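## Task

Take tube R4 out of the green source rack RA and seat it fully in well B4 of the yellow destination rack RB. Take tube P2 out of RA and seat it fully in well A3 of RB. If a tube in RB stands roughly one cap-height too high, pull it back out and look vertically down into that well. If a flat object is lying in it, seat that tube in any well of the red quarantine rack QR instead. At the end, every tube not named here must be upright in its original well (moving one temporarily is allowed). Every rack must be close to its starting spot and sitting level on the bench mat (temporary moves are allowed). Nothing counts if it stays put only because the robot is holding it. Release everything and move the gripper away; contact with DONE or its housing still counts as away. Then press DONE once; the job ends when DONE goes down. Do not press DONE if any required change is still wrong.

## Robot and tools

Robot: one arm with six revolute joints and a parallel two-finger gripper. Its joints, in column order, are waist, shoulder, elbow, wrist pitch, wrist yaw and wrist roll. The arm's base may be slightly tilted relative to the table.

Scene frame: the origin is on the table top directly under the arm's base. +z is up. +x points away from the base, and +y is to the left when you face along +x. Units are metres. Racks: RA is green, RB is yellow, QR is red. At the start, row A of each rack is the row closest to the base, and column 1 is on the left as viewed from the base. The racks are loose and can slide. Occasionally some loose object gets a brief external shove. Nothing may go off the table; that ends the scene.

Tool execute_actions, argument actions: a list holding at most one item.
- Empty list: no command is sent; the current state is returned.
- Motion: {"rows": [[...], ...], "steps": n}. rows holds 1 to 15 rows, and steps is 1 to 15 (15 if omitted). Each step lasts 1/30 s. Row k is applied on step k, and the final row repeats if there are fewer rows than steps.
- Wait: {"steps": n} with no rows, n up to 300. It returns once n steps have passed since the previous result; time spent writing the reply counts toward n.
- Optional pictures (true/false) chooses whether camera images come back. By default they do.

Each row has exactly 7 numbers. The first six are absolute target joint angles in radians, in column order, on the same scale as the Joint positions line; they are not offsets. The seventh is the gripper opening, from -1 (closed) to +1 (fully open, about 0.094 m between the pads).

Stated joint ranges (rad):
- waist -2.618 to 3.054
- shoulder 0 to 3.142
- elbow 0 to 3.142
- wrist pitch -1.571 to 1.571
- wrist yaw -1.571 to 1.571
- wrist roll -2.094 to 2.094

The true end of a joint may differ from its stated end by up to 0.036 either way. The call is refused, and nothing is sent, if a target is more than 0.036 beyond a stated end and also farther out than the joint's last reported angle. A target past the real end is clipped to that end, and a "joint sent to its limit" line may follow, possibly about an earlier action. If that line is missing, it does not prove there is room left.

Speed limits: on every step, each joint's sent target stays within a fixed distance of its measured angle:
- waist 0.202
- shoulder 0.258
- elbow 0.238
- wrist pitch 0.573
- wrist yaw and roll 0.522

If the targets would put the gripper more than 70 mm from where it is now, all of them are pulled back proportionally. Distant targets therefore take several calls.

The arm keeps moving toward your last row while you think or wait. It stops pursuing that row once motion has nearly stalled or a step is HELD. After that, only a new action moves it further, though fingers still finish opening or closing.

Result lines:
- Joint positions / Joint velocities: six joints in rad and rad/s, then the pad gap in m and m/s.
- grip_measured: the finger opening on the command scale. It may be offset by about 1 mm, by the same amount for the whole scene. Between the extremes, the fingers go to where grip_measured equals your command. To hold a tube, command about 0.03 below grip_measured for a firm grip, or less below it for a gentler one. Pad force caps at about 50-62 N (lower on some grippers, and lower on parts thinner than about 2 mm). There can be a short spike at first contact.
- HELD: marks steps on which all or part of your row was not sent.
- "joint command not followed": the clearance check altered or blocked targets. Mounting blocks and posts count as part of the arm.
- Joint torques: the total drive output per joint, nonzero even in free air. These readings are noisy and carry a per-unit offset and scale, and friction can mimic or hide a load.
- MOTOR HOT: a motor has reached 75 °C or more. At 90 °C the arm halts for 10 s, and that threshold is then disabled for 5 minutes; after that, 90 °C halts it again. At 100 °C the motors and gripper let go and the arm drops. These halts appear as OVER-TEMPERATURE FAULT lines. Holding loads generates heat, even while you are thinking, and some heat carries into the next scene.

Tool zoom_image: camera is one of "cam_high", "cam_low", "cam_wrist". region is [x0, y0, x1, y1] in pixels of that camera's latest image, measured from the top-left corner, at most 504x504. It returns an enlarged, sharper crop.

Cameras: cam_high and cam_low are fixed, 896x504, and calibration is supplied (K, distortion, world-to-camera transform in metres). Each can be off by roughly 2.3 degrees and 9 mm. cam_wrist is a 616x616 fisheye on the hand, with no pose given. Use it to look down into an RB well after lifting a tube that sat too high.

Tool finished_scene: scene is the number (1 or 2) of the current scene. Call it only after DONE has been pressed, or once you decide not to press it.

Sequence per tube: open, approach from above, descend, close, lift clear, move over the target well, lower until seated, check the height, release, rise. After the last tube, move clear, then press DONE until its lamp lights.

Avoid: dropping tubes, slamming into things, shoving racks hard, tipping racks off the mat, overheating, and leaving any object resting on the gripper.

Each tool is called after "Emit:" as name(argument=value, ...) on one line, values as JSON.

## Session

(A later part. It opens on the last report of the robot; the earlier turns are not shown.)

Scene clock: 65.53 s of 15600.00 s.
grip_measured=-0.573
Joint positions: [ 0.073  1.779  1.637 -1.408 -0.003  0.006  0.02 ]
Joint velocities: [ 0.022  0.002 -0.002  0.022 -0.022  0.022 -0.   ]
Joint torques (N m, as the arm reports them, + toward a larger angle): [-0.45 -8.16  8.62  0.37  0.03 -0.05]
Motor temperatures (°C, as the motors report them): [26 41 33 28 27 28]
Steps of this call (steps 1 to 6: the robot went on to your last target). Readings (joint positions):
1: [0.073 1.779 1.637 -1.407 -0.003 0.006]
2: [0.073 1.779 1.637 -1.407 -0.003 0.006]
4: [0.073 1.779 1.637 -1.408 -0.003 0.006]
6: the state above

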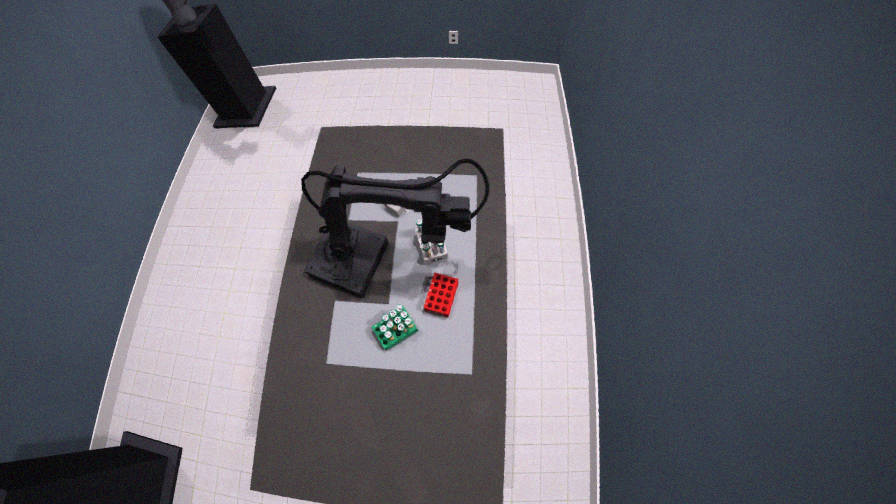

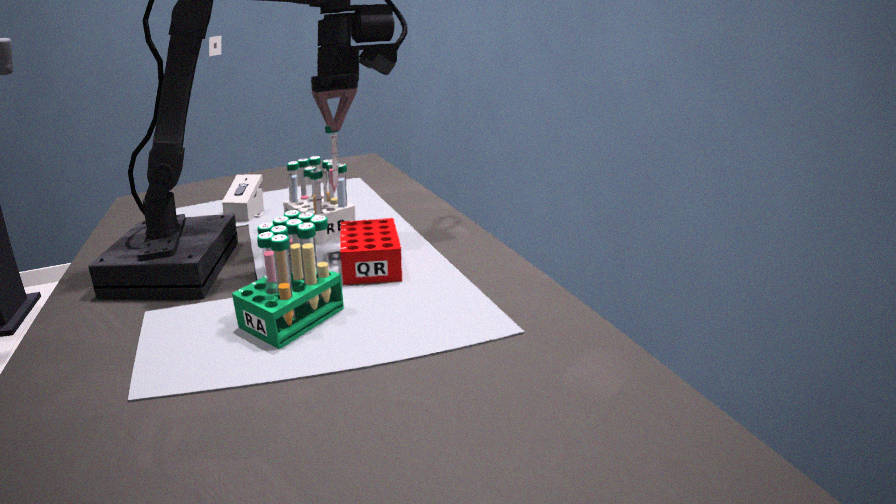

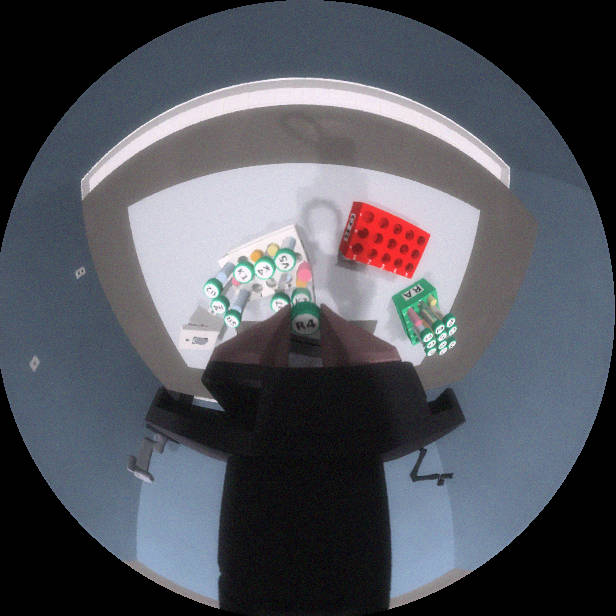

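Emit:
execute_actions(actions=[{"rows":[[0.08,1.75,1.635,-1.4,0,0,-0.605],[0.09,1.74,1.625,-1.385,0,0,-0.605],[0.1,1.735,1.616,-1.38,0,0,-0.605],[0.11,1.731,1.608,-1.376,0,0,-0.605],[0.12,1.727,1.6,-1.372,0,0,-0.605],[0.13,1.723,1.592,-1.368,0,0,-0.605],[0.14,1.719,1.584,-1.364,0,0,-0.605],[0.15,1.715,1.576,-1.36,0,0,-0.605],[0.16,1.711,1.568,-1.356,0,0,-0.605],[0.17,1.707,1.56,-1.352,0,0,-0.605],[0.178,1.703,1.553,-1.348,0,0,-0.605],[0.184,1.7,1.546,-1.345,0,0,-0.605]]}], pictures=false)

Emit:
execute_actions(actions=[{"steps":8}])

Emit:
zoom_image(camera="cam_wrist", region=[230,200,380,350])

Emit:
zoom_image(camera="cam_low", region=[260,100,400,240])

Scene clock: 72.87 s of 15600.00 s.
grip_measured=-0.573
Joint positions: [ 0.182  1.736  1.549 -1.383 -0.001  0.006  0.02 ]
Joint velocities: [ 0.027 -0.007 -0.042  0.037  0.095  0.022 -0.001]
Joint torques (N m, as the arm reports them, + toward a larger angle): [ -0.2  -10.26   5.71   0.69   0.04  -0.07]
Motor temperatures (°C, as the motors report them): [26 41 33 28 27 28]
Steps of this call (steps 1 to 15: the robot went on to your last target; steps 16 to 90: nothing new was sent; then 3.83 s passed at rest; steps 91 to 105: all 15 steps of this action). Readings (joint positions):
91: [0.073 1.779 1.637 -1.409 -0.003 0.006]
92: [0.074 1.779 1.636 -1.408 -0.003 0.006]
94: [0.082 1.774 1.624 -1.404 -0.002 0.006]
98: [0.123 1.758 1.591 -1.397 -0.001 0.006]
105: the state above

Scene clock: 73.13 s of 15600.00 s.
grip_measured=-0.573
Joint positions: [ 0.182  1.735  1.548 -1.375 -0.001  0.006  0.02 ]
Joint velocities: [-0.007 -0.002 -0.002 -0.037  0.007 -0.066 -0.   ]
Joint torques (N m, as the arm reports them, + toward a larger angle): [  0.05 -10.35   5.74   0.65   0.04  -0.07]
Motor temperatures (°C, as the motors report them): [26 41 33 28 27 28]
Steps of this call (steps 1 to 8: the robot went on to your last target). Readings (joint positions):
1: [0.182 1.736 1.548 -1.382 -0.001 0.006]
2: [0.182 1.735 1.548 -1.381 -0.001 0.006]
4: [0.182 1.735 1.548 -1.378 -0.001 0.006]
8: the state above

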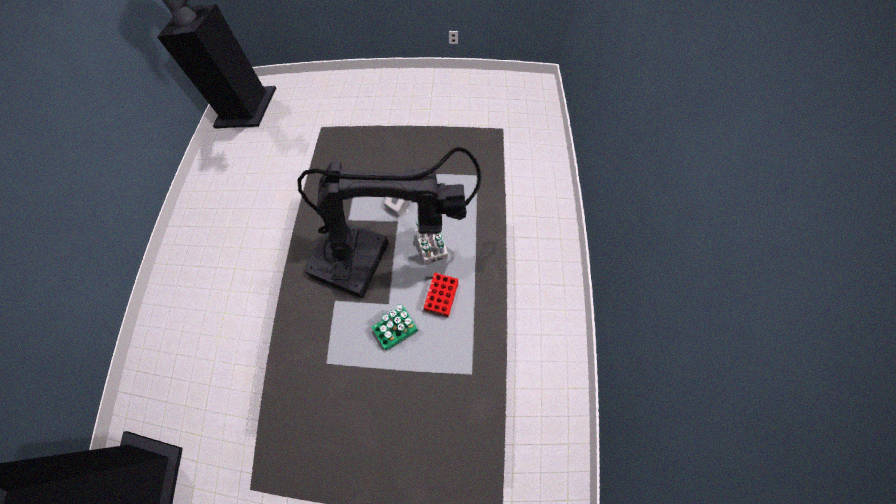

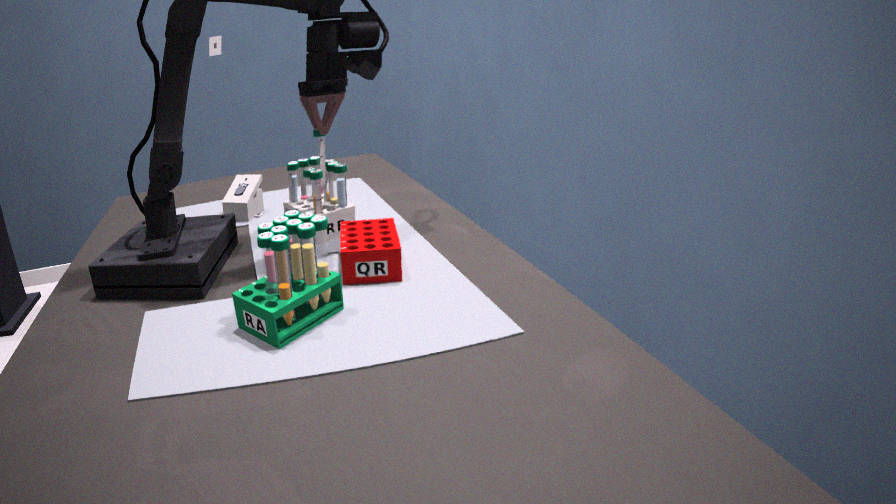

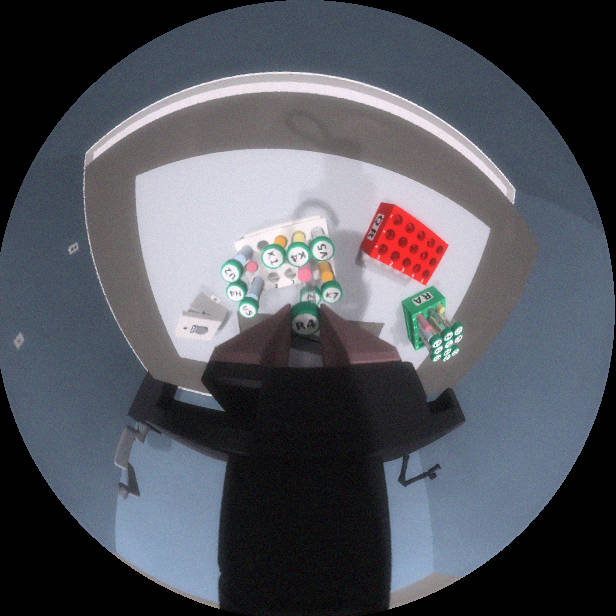

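Region (230, 200, 380, 350) of cam_wrist's 616x616 image, scaled by 3.360, with more detail than that image has.

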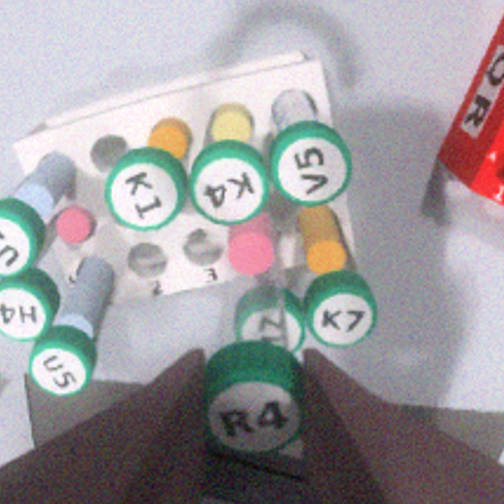

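Region (260, 100, 400, 240) of cam_low's 896x504 image, scaled by 3.600, with more detail than that image has.

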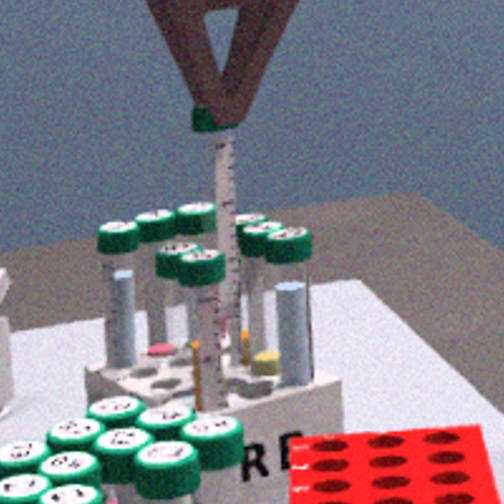

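Emit:
execute_actions(actions=[{"rows":[[0.187,1.71,1.536,-1.334,0,0,-0.605],[0.19,1.71,1.526,-1.323,0,0,-0.605],[0.19,1.71,1.516,-1.312,0,0,-0.605],[0.19,1.71,1.506,-1.301,0,0,-0.605],[0.19,1.71,1.496,-1.29,0,0,-0.605],[0.19,1.71,1.486,-1.28,0,0,-0.605],[0.19,1.71,1.476,-1.27,0,0,-0.605],[0.19,1.71,1.466,-1.26,0,0,-0.605],[0.19,1.71,1.455,-1.248,0,0,-0.605]]}], pictures=false)

Emit:
execute_actions(actions=[{"steps":8}])

Emit:
zoom_image(camera="cam_wrist", region=[230,200,380,350])

Emit:
zoom_image(camera="cam_low", region=[260,100,400,240])

Scene clock: 81.07 s of 15600.00 s.
grip_measured=-0.573
Joint positions: [ 0.182  1.735  1.455 -1.288 -0.001  0.006  0.02 ]
Joint velocities: [-0.002  0.012 -0.007  0.212 -0.11   0.051 -0.001]
Joint torques (N m, as the arm reports them, + toward a larger angle): [ 0.64 -9.53  5.85  0.63  0.02 -0.07]
Motor temperatures (°C, as the motors report them): [26 42 32 28 27 28]
Steps of this call (steps 1 to 30: the robot went on to your last target; steps 31 to 90: nothing new was sent; then 4.43 s passed at rest; steps 91 to 105: all 15 steps of this action). Readings (joint positions):
91: [0.182 1.735 1.547 -1.371 -0.001 0.006]
92: [0.182 1.735 1.543 -1.367 -0.001 0.006]
94: [0.182 1.735 1.528 -1.353 -0.001 0.006]
98: [0.182 1.735 1.485 -1.322 -0.001 0.006]
105: the state above

Scene clock: 81.33 s of 15600.00 s.
grip_measured=-0.573
Joint positions: [ 0.182  1.735  1.455 -1.277 -0.001  0.006  0.02 ]
Joint velocities: [-0.002  0.007  0.007 -0.051  0.022 -0.007 -0.   ]
Joint torques (N m, as the arm reports them, + toward a larger angle): [ 0.62 -9.53  5.89  0.67  0.02 -0.07]
Motor temperatures (°C, as the motors report them): [26 42 32 28 27 28]
Steps of this call (steps 1 to 8: the robot went on to your last target). Readings (joint positions):
1: [0.182 1.735 1.455 -1.285 -0.001 0.006]
2: [0.182 1.735 1.455 -1.283 -0.001 0.006]
4: [0.182 1.735 1.455 -1.280 -0.001 0.006]
8: the state above

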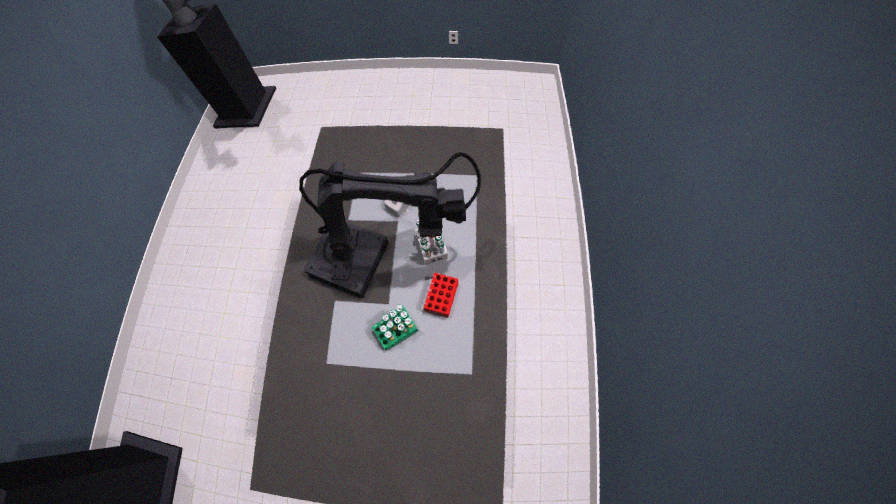

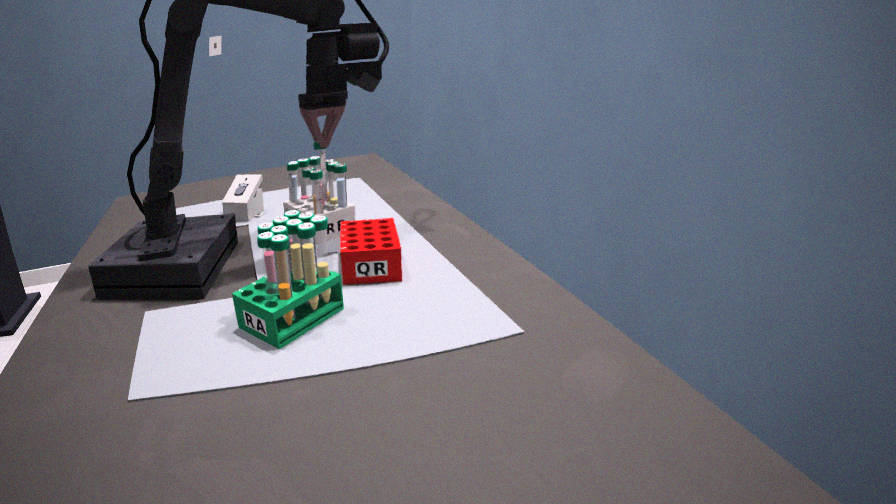

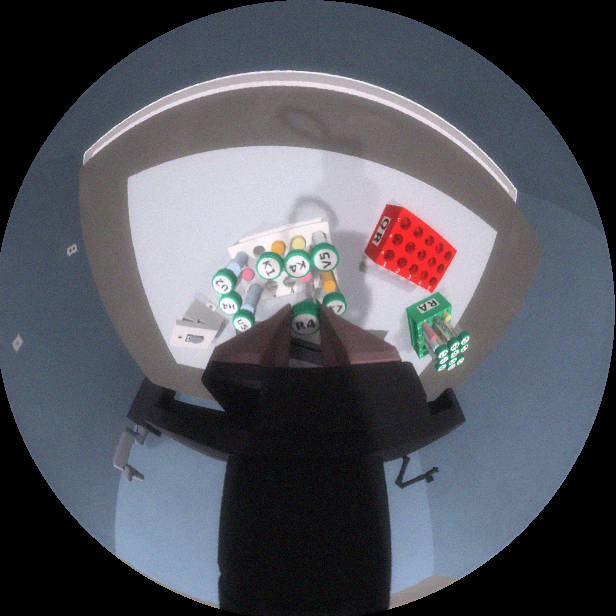

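Region (230, 200, 380, 350) of cam_wrist's 616x616 image, scaled by 3.360, with more detail than that image has.

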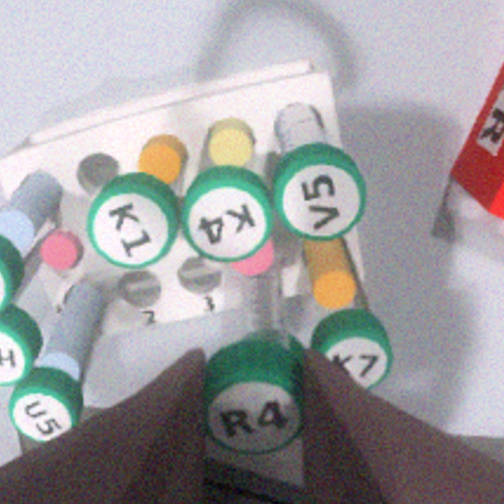

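Region (260, 100, 400, 240) of cam_low's 896x504 image, scaled by 3.600, with more detail than that image has.

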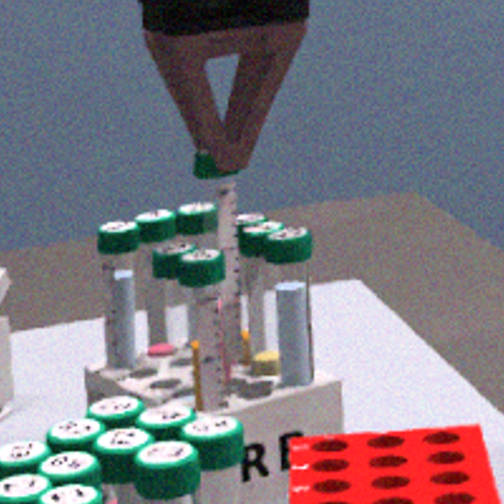

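Emit:
execute_actions(actions=[{"rows":[[0.196,1.72,1.455,-1.248,0,0,-0.605],[0.2,1.728,1.455,-1.245,0,0,-0.605],[0.203,1.733,1.455,-1.242,0,0,-0.605],[0.203,1.735,1.455,-1.24,0,0,-0.605],[0.203,1.735,1.455,-1.24,0,0,-0.605],[0.203,1.735,1.447,-1.232,0,0,-0.605],[0.203,1.735,1.439,-1.224,0,0,-0.605],[0.203,1.736,1.431,-1.216,0,0,-0.605],[0.203,1.736,1.423,-1.207,0,0,-0.605],[0.203,1.737,1.415,-1.198,0,0,-0.605],[0.203,1.737,1.407,-1.189,0,0,-0.605],[0.203,1.738,1.4,-1.18,0,0,-0.605]]}], pictures=false)

Emit:
execute_actions(actions=[{"steps":8}])

Emit:
zoom_image(camera="cam_wrist", region=[230,200,380,350])

Emit:
zoom_image(camera="cam_low", region=[260,100,400,240])

Scene clock: 91.37 s of 15600.00 s.
grip_measured=-0.573
Joint positions: [ 0.197  1.739  1.402 -1.223  0.001  0.006  0.02 ]
Joint velocities: [ 0.012  0.027 -0.027  0.095 -0.037 -0.022 -0.   ]
Joint torques (N m, as the arm reports them, + toward a larger angle): [ 0.39 -7.73  5.8   0.64 -0.02 -0.08]
Motor temperatures (°C, as the motors report them): [26 43 32 28 27 28]
Steps of this call (steps 1 to 30: the robot went on to your last target; steps 31 to 90: nothing new was sent; then 6.53 s passed at rest; steps 91 to 105: all 15 steps of this action). Readings (joint positions):
91: [0.183 1.735 1.455 -1.276 -0.001 0.006]
92: [0.185 1.735 1.455 -1.276 -0.001 0.006]
94: [0.190 1.735 1.455 -1.274 -0.001 0.006]
98: [0.197 1.735 1.449 -1.261 -0.001 0.006]
105: the state above

Scene clock: 91.63 s of 15600.00 s.
grip_measured=-0.573
Joint positions: [ 0.197  1.741  1.402 -1.21   0.001  0.006  0.02 ]
Joint velocities: [ 0.002 -0.012  0.002  0.066 -0.037 -0.037 -0.   ]
Joint torques (N m, as the arm reports them, + toward a larger angle): [ 0.45 -7.78  5.78  0.68  0.   -0.06]
Motor temperatures (°C, as the motors report them): [26 43 32 28 27 28]
Steps of this call (steps 1 to 8: the robot went on to your last target). Readings (joint positions):
1: [0.197 1.740 1.402 -1.219 0.001 0.006]
2: [0.197 1.740 1.402 -1.216 0.001 0.006]
4: [0.197 1.741 1.402 -1.213 0.001 0.006]
8: the state above

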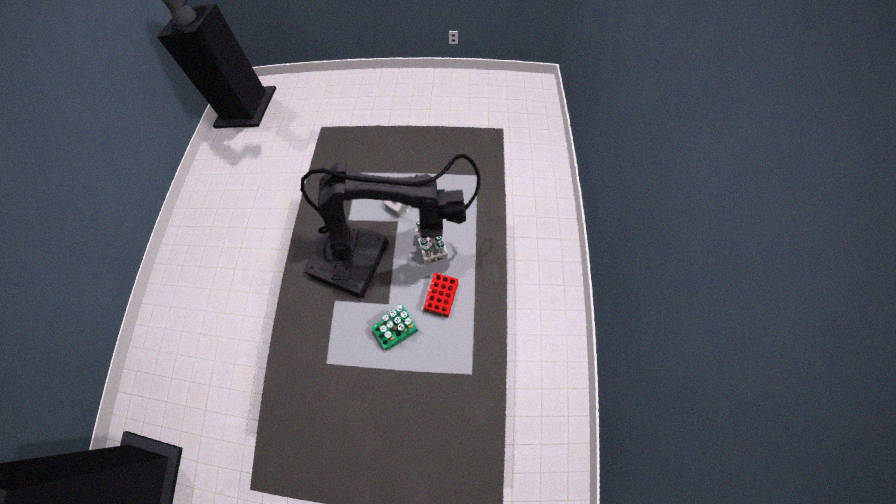

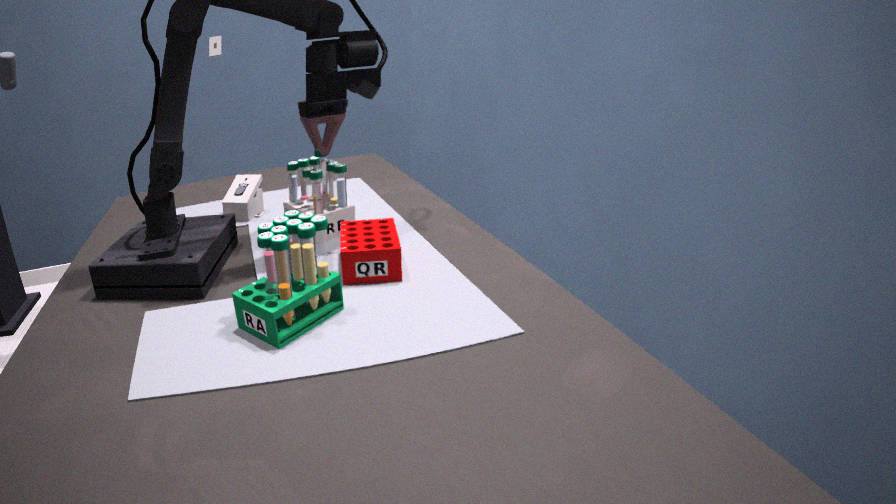

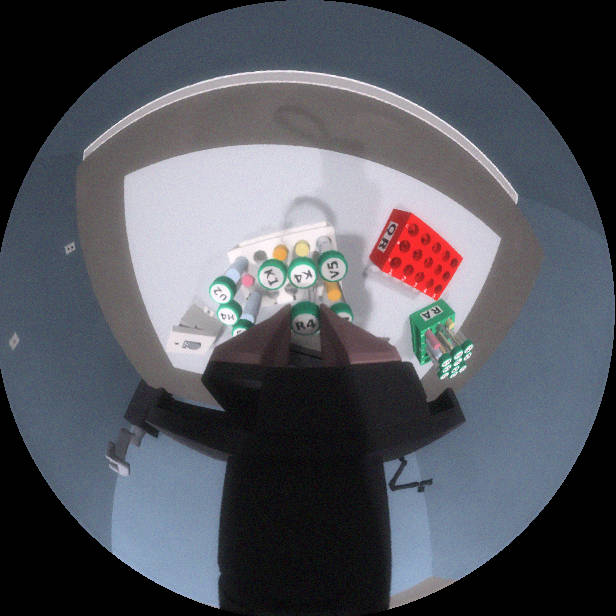

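Region (230, 200, 380, 350) of cam_wrist's 616x616 image, scaled by 3.360, with more detail than that image has.

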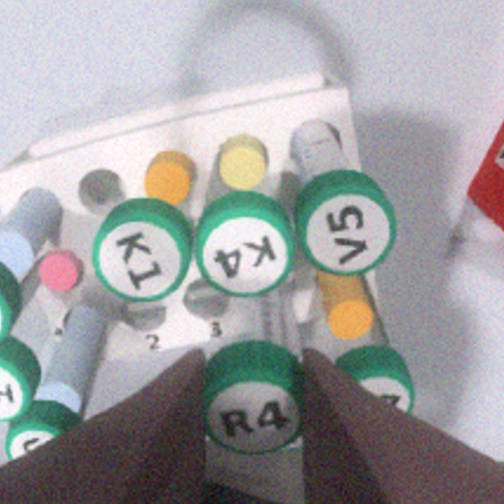

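Region (260, 100, 400, 240) of cam_low's 896x504 image, scaled by 3.600, with more detail than that image has.

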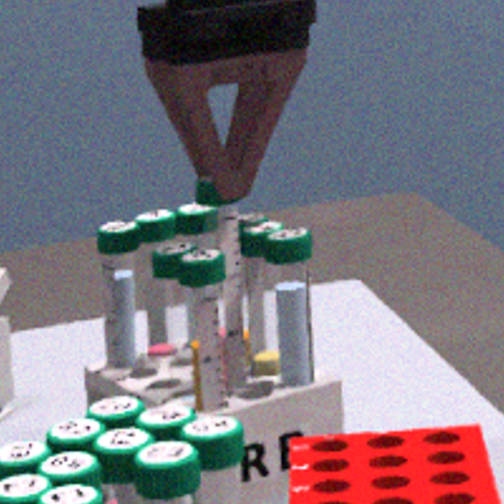

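Emit:
execute_actions(actions=[{"rows":[[0.2,1.739,1.392,-1.173,0,0,-0.605],[0.2,1.74,1.384,-1.165,0,0,-0.605],[0.2,1.741,1.376,-1.157,0,0,-0.605],[0.2,1.742,1.368,-1.149,0,0,-0.605],[0.2,1.743,1.36,-1.141,0,0,-0.605],[0.2,1.744,1.352,-1.132,0,0,-0.605],[0.2,1.745,1.344,-1.123,0,0,-0.605],[0.2,1.746,1.335,-1.114,0,0,-0.605],[0.2,1.747,1.326,-1.105,0,0,-0.605]]}], pictures=false)

Emit:
execute_actions(actions=[{"steps":8}])

Emit:
zoom_image(camera="cam_low", region=[260,100,400,240])

Scene clock: 96.87 s of 15600.00 s.
grip_measured=-0.573
Joint positions: [ 0.197  1.749  1.33  -1.132  0.007  0.006  0.02 ]
Joint velocities: [-0.007  0.012 -0.002  0.037 -0.081 -0.007 -0.   ]
Joint torques (N m, as the arm reports them, + toward a larger angle): [ 0.1  -7.8   5.53  0.62 -0.07 -0.06]
Motor temperatures (°C, as the motors report them): [26 42 32 28 27 28]
Steps of this call (steps 1 to 30: the robot went on to your last target; steps 31 to 90: nothing new was sent; then 1.73 s passed at rest; steps 91 to 105: all 15 steps of this action). Readings (joint positions):
91: [0.197 1.741 1.402 -1.209 0.001 0.006]
92: [0.197 1.741 1.400 -1.206 0.002 0.006]
94: [0.197 1.741 1.389 -1.196 0.003 0.006]
98: [0.197 1.741 1.353 -1.168 0.007 0.006]
105: the state above

Scene clock: 97.13 s of 15600.00 s.
grip_measured=-0.573
Joint positions: [ 0.197  1.749  1.33  -1.13   0.007  0.006  0.02 ]
Joint velocities: [ 0.002  0.012 -0.007  0.007  0.081 -0.037  0.001]
Joint torques (N m, as the arm reports them, + toward a larger angle): [ 0.13 -7.7   5.57  0.66 -0.05 -0.08]
Motor temperatures (°C, as the motors report them): [26 42 32 28 27 28]
Steps of this call (steps 1 to 8: the robot went on to your last target). Readings (joint positions):
1: [0.197 1.749 1.330 -1.131 0.007 0.006]
2: [0.197 1.749 1.330 -1.130 0.007 0.006]
4: [0.197 1.749 1.330 -1.130 0.007 0.006]
8: the state above

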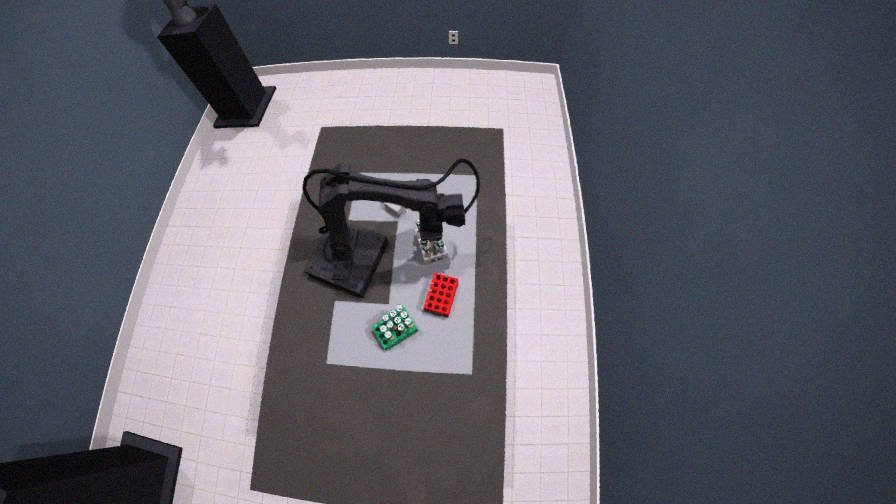

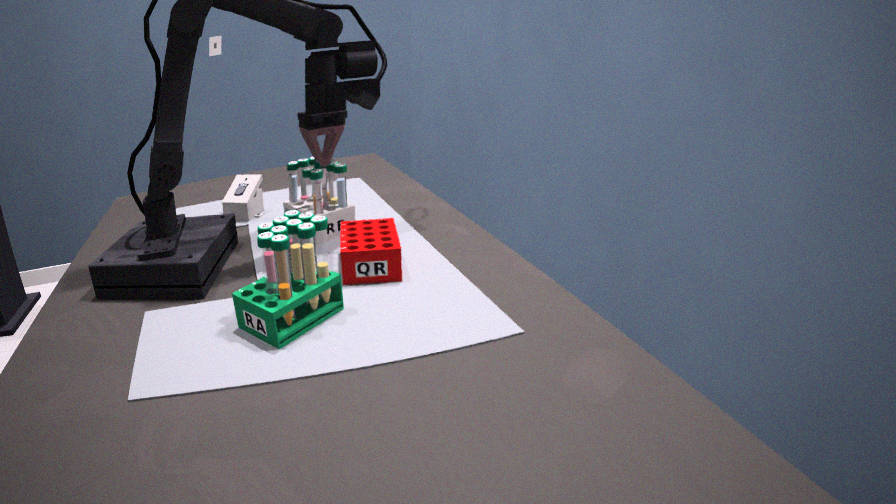

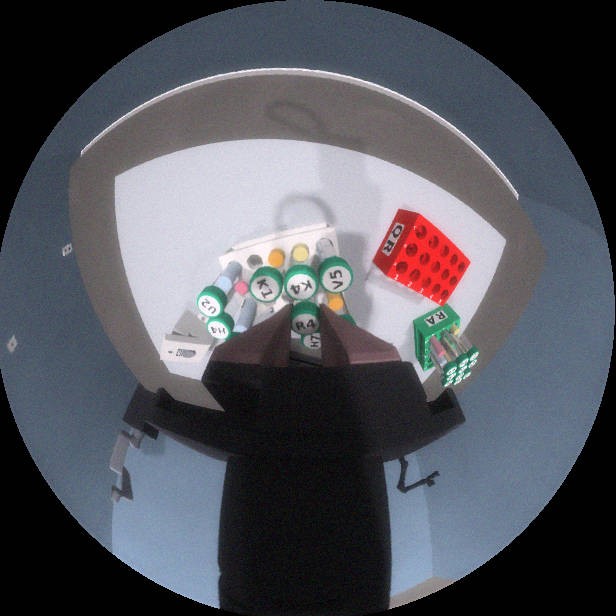

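Region (260, 100, 400, 240) of cam_low's 896x504 image, scaled by 3.600, with more detail than that image has.

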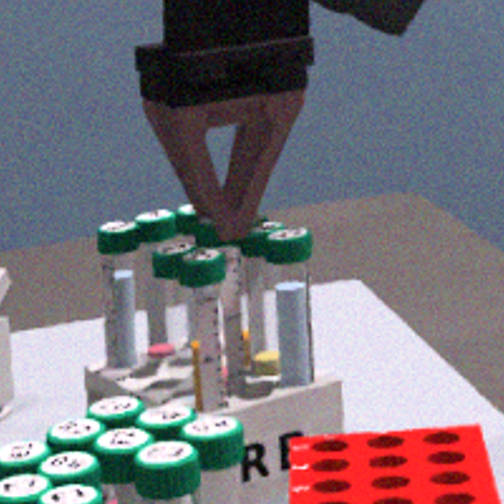

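Emit:
execute_actions(actions=[{"rows":[[0.2,1.75,1.326,-1.1,0,0,-0.605],[0.2,1.753,1.326,-1.097,0,0,-0.605],[0.2,1.756,1.326,-1.094,0,0,-0.605],[0.2,1.759,1.326,-1.091,0,0,-0.605],[0.2,1.759,1.326,-1.091,0,0,-0.605],[0.2,1.759,1.326,-1.091,0,0,-0.605],[0.2,1.759,1.326,-1.091,0,0,-0.58],[0.2,1.759,1.326,-1.091,0,0,-0.57],[0.2,1.759,1.326,-1.091,0,0,-0.56],[0.2,1.759,1.326,-1.091,0,0,-0.55],[0.2,1.759,1.326,-1.091,0,0,-0.53],[0.2,1.759,1.326,-1.091,0,0,-0.5],[0.2,1.759,1.326,-1.091,0,0,-0.45],[0.2,1.759,1.326,-1.091,0,0,-0.4]]}], pictures=false)

Emit:
execute_actions(actions=[{"steps":8}])

Emit:
zoom_image(camera="cam_low", region=[260,100,400,240])

Emit:
zoom_image(camera="cam_wrist", region=[230,220,380,370])

Scene clock: 103.77 s of 15600.00 s.
grip_measured=-0.407
Joint positions: [ 0.197  1.761  1.33  -1.12   0.006  0.006  0.028]
Joint velocities: [ 0.002 -0.007 -0.007  0.007  0.007 -0.007  0.01 ]
Joint torques (N m, as the arm reports them, + toward a larger angle): [ 0.1  -7.88  5.51  0.68 -0.04 -0.07]
Motor temperatures (°C, as the motors report them): [26 42 32 28 27 28]
Steps of this call (steps 1 to 15: the robot went on to your last target; steps 16 to 90: nothing new was sent; then 3.13 s passed at rest; steps 91 to 105: all 15 steps of this action). Readings (joint positions):
91: [0.197 1.749 1.330 -1.130 0.007 0.006]
92: [0.197 1.749 1.330 -1.129 0.007 0.006]
94: [0.197 1.750 1.330 -1.127 0.007 0.006]
98: [0.197 1.759 1.330 -1.123 0.007 0.006]
105: the state above

Scene clock: 104.03 s of 15600.00 s.
grip_measured=-0.402
Joint positions: [ 0.197  1.761  1.33  -1.119  0.005  0.006  0.028]
Joint velocities: [ 0.002 -0.007 -0.002 -0.037 -0.051  0.022 -0.   ]
Joint torques (N m, as the arm reports them, + toward a larger angle): [ 0.11 -7.82  5.53  0.67 -0.03 -0.08]
Motor temperatures (°C, as the motors report them): [26 42 32 28 27 28]
Steps of this call (steps 1 to 8: the robot went on to your last target). Readings (joint positions):
1: [0.197 1.761 1.330 -1.120 0.006 0.006]
2: [0.197 1.761 1.330 -1.120 0.006 0.006]
4: [0.197 1.761 1.330 -1.119 0.006 0.006]
8: the state above

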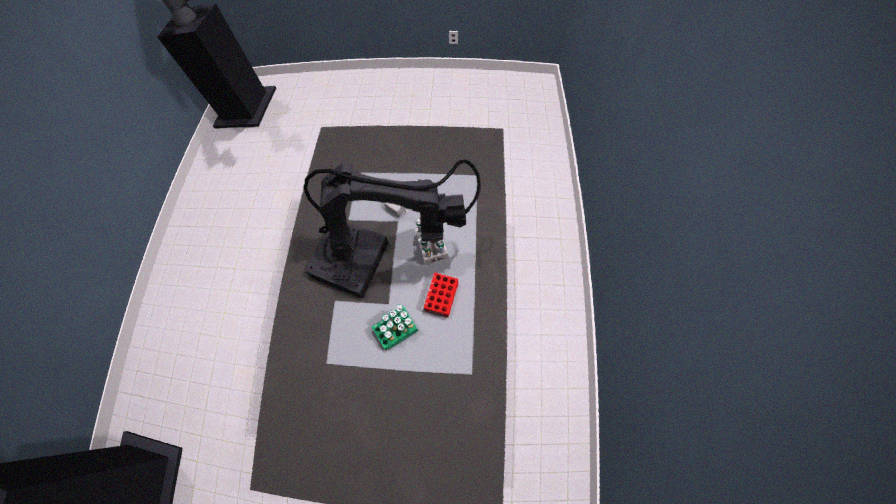

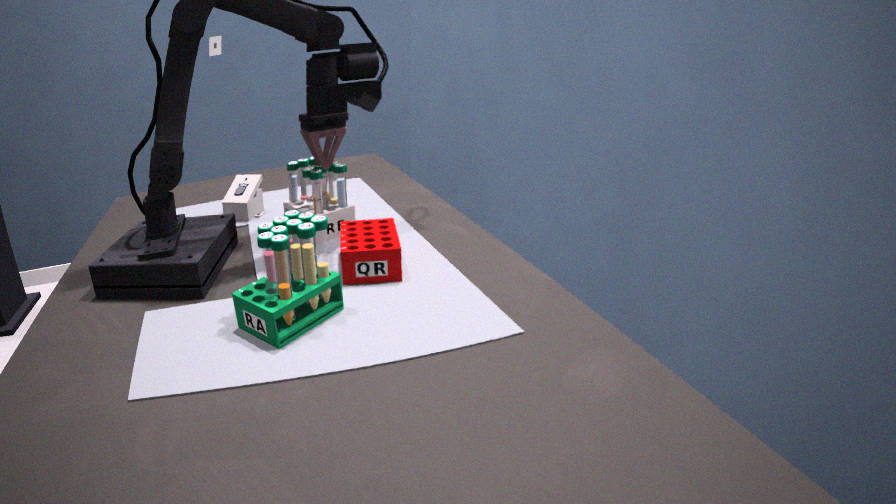

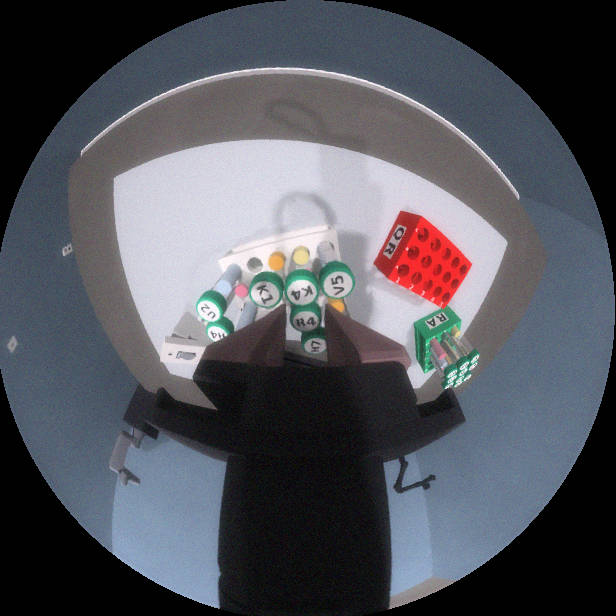

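Region (260, 100, 400, 240) of cam_low's 896x504 image, scaled by 3.600, with more detail than that image has.

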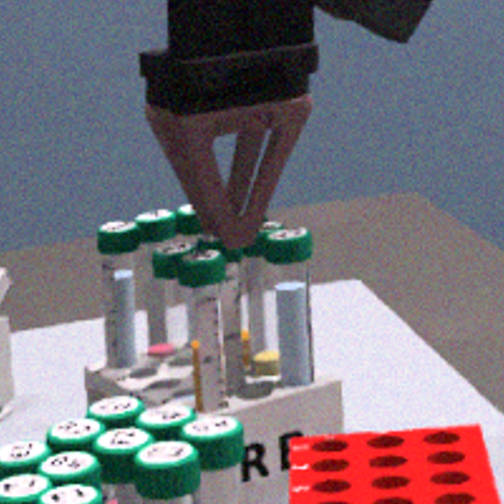

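Region (230, 220, 380, 370) of cam_wrist's 616x616 image, scaled by 3.360, with more detail than that image has.

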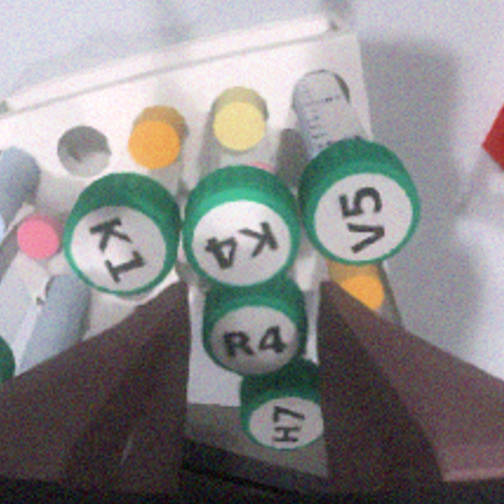

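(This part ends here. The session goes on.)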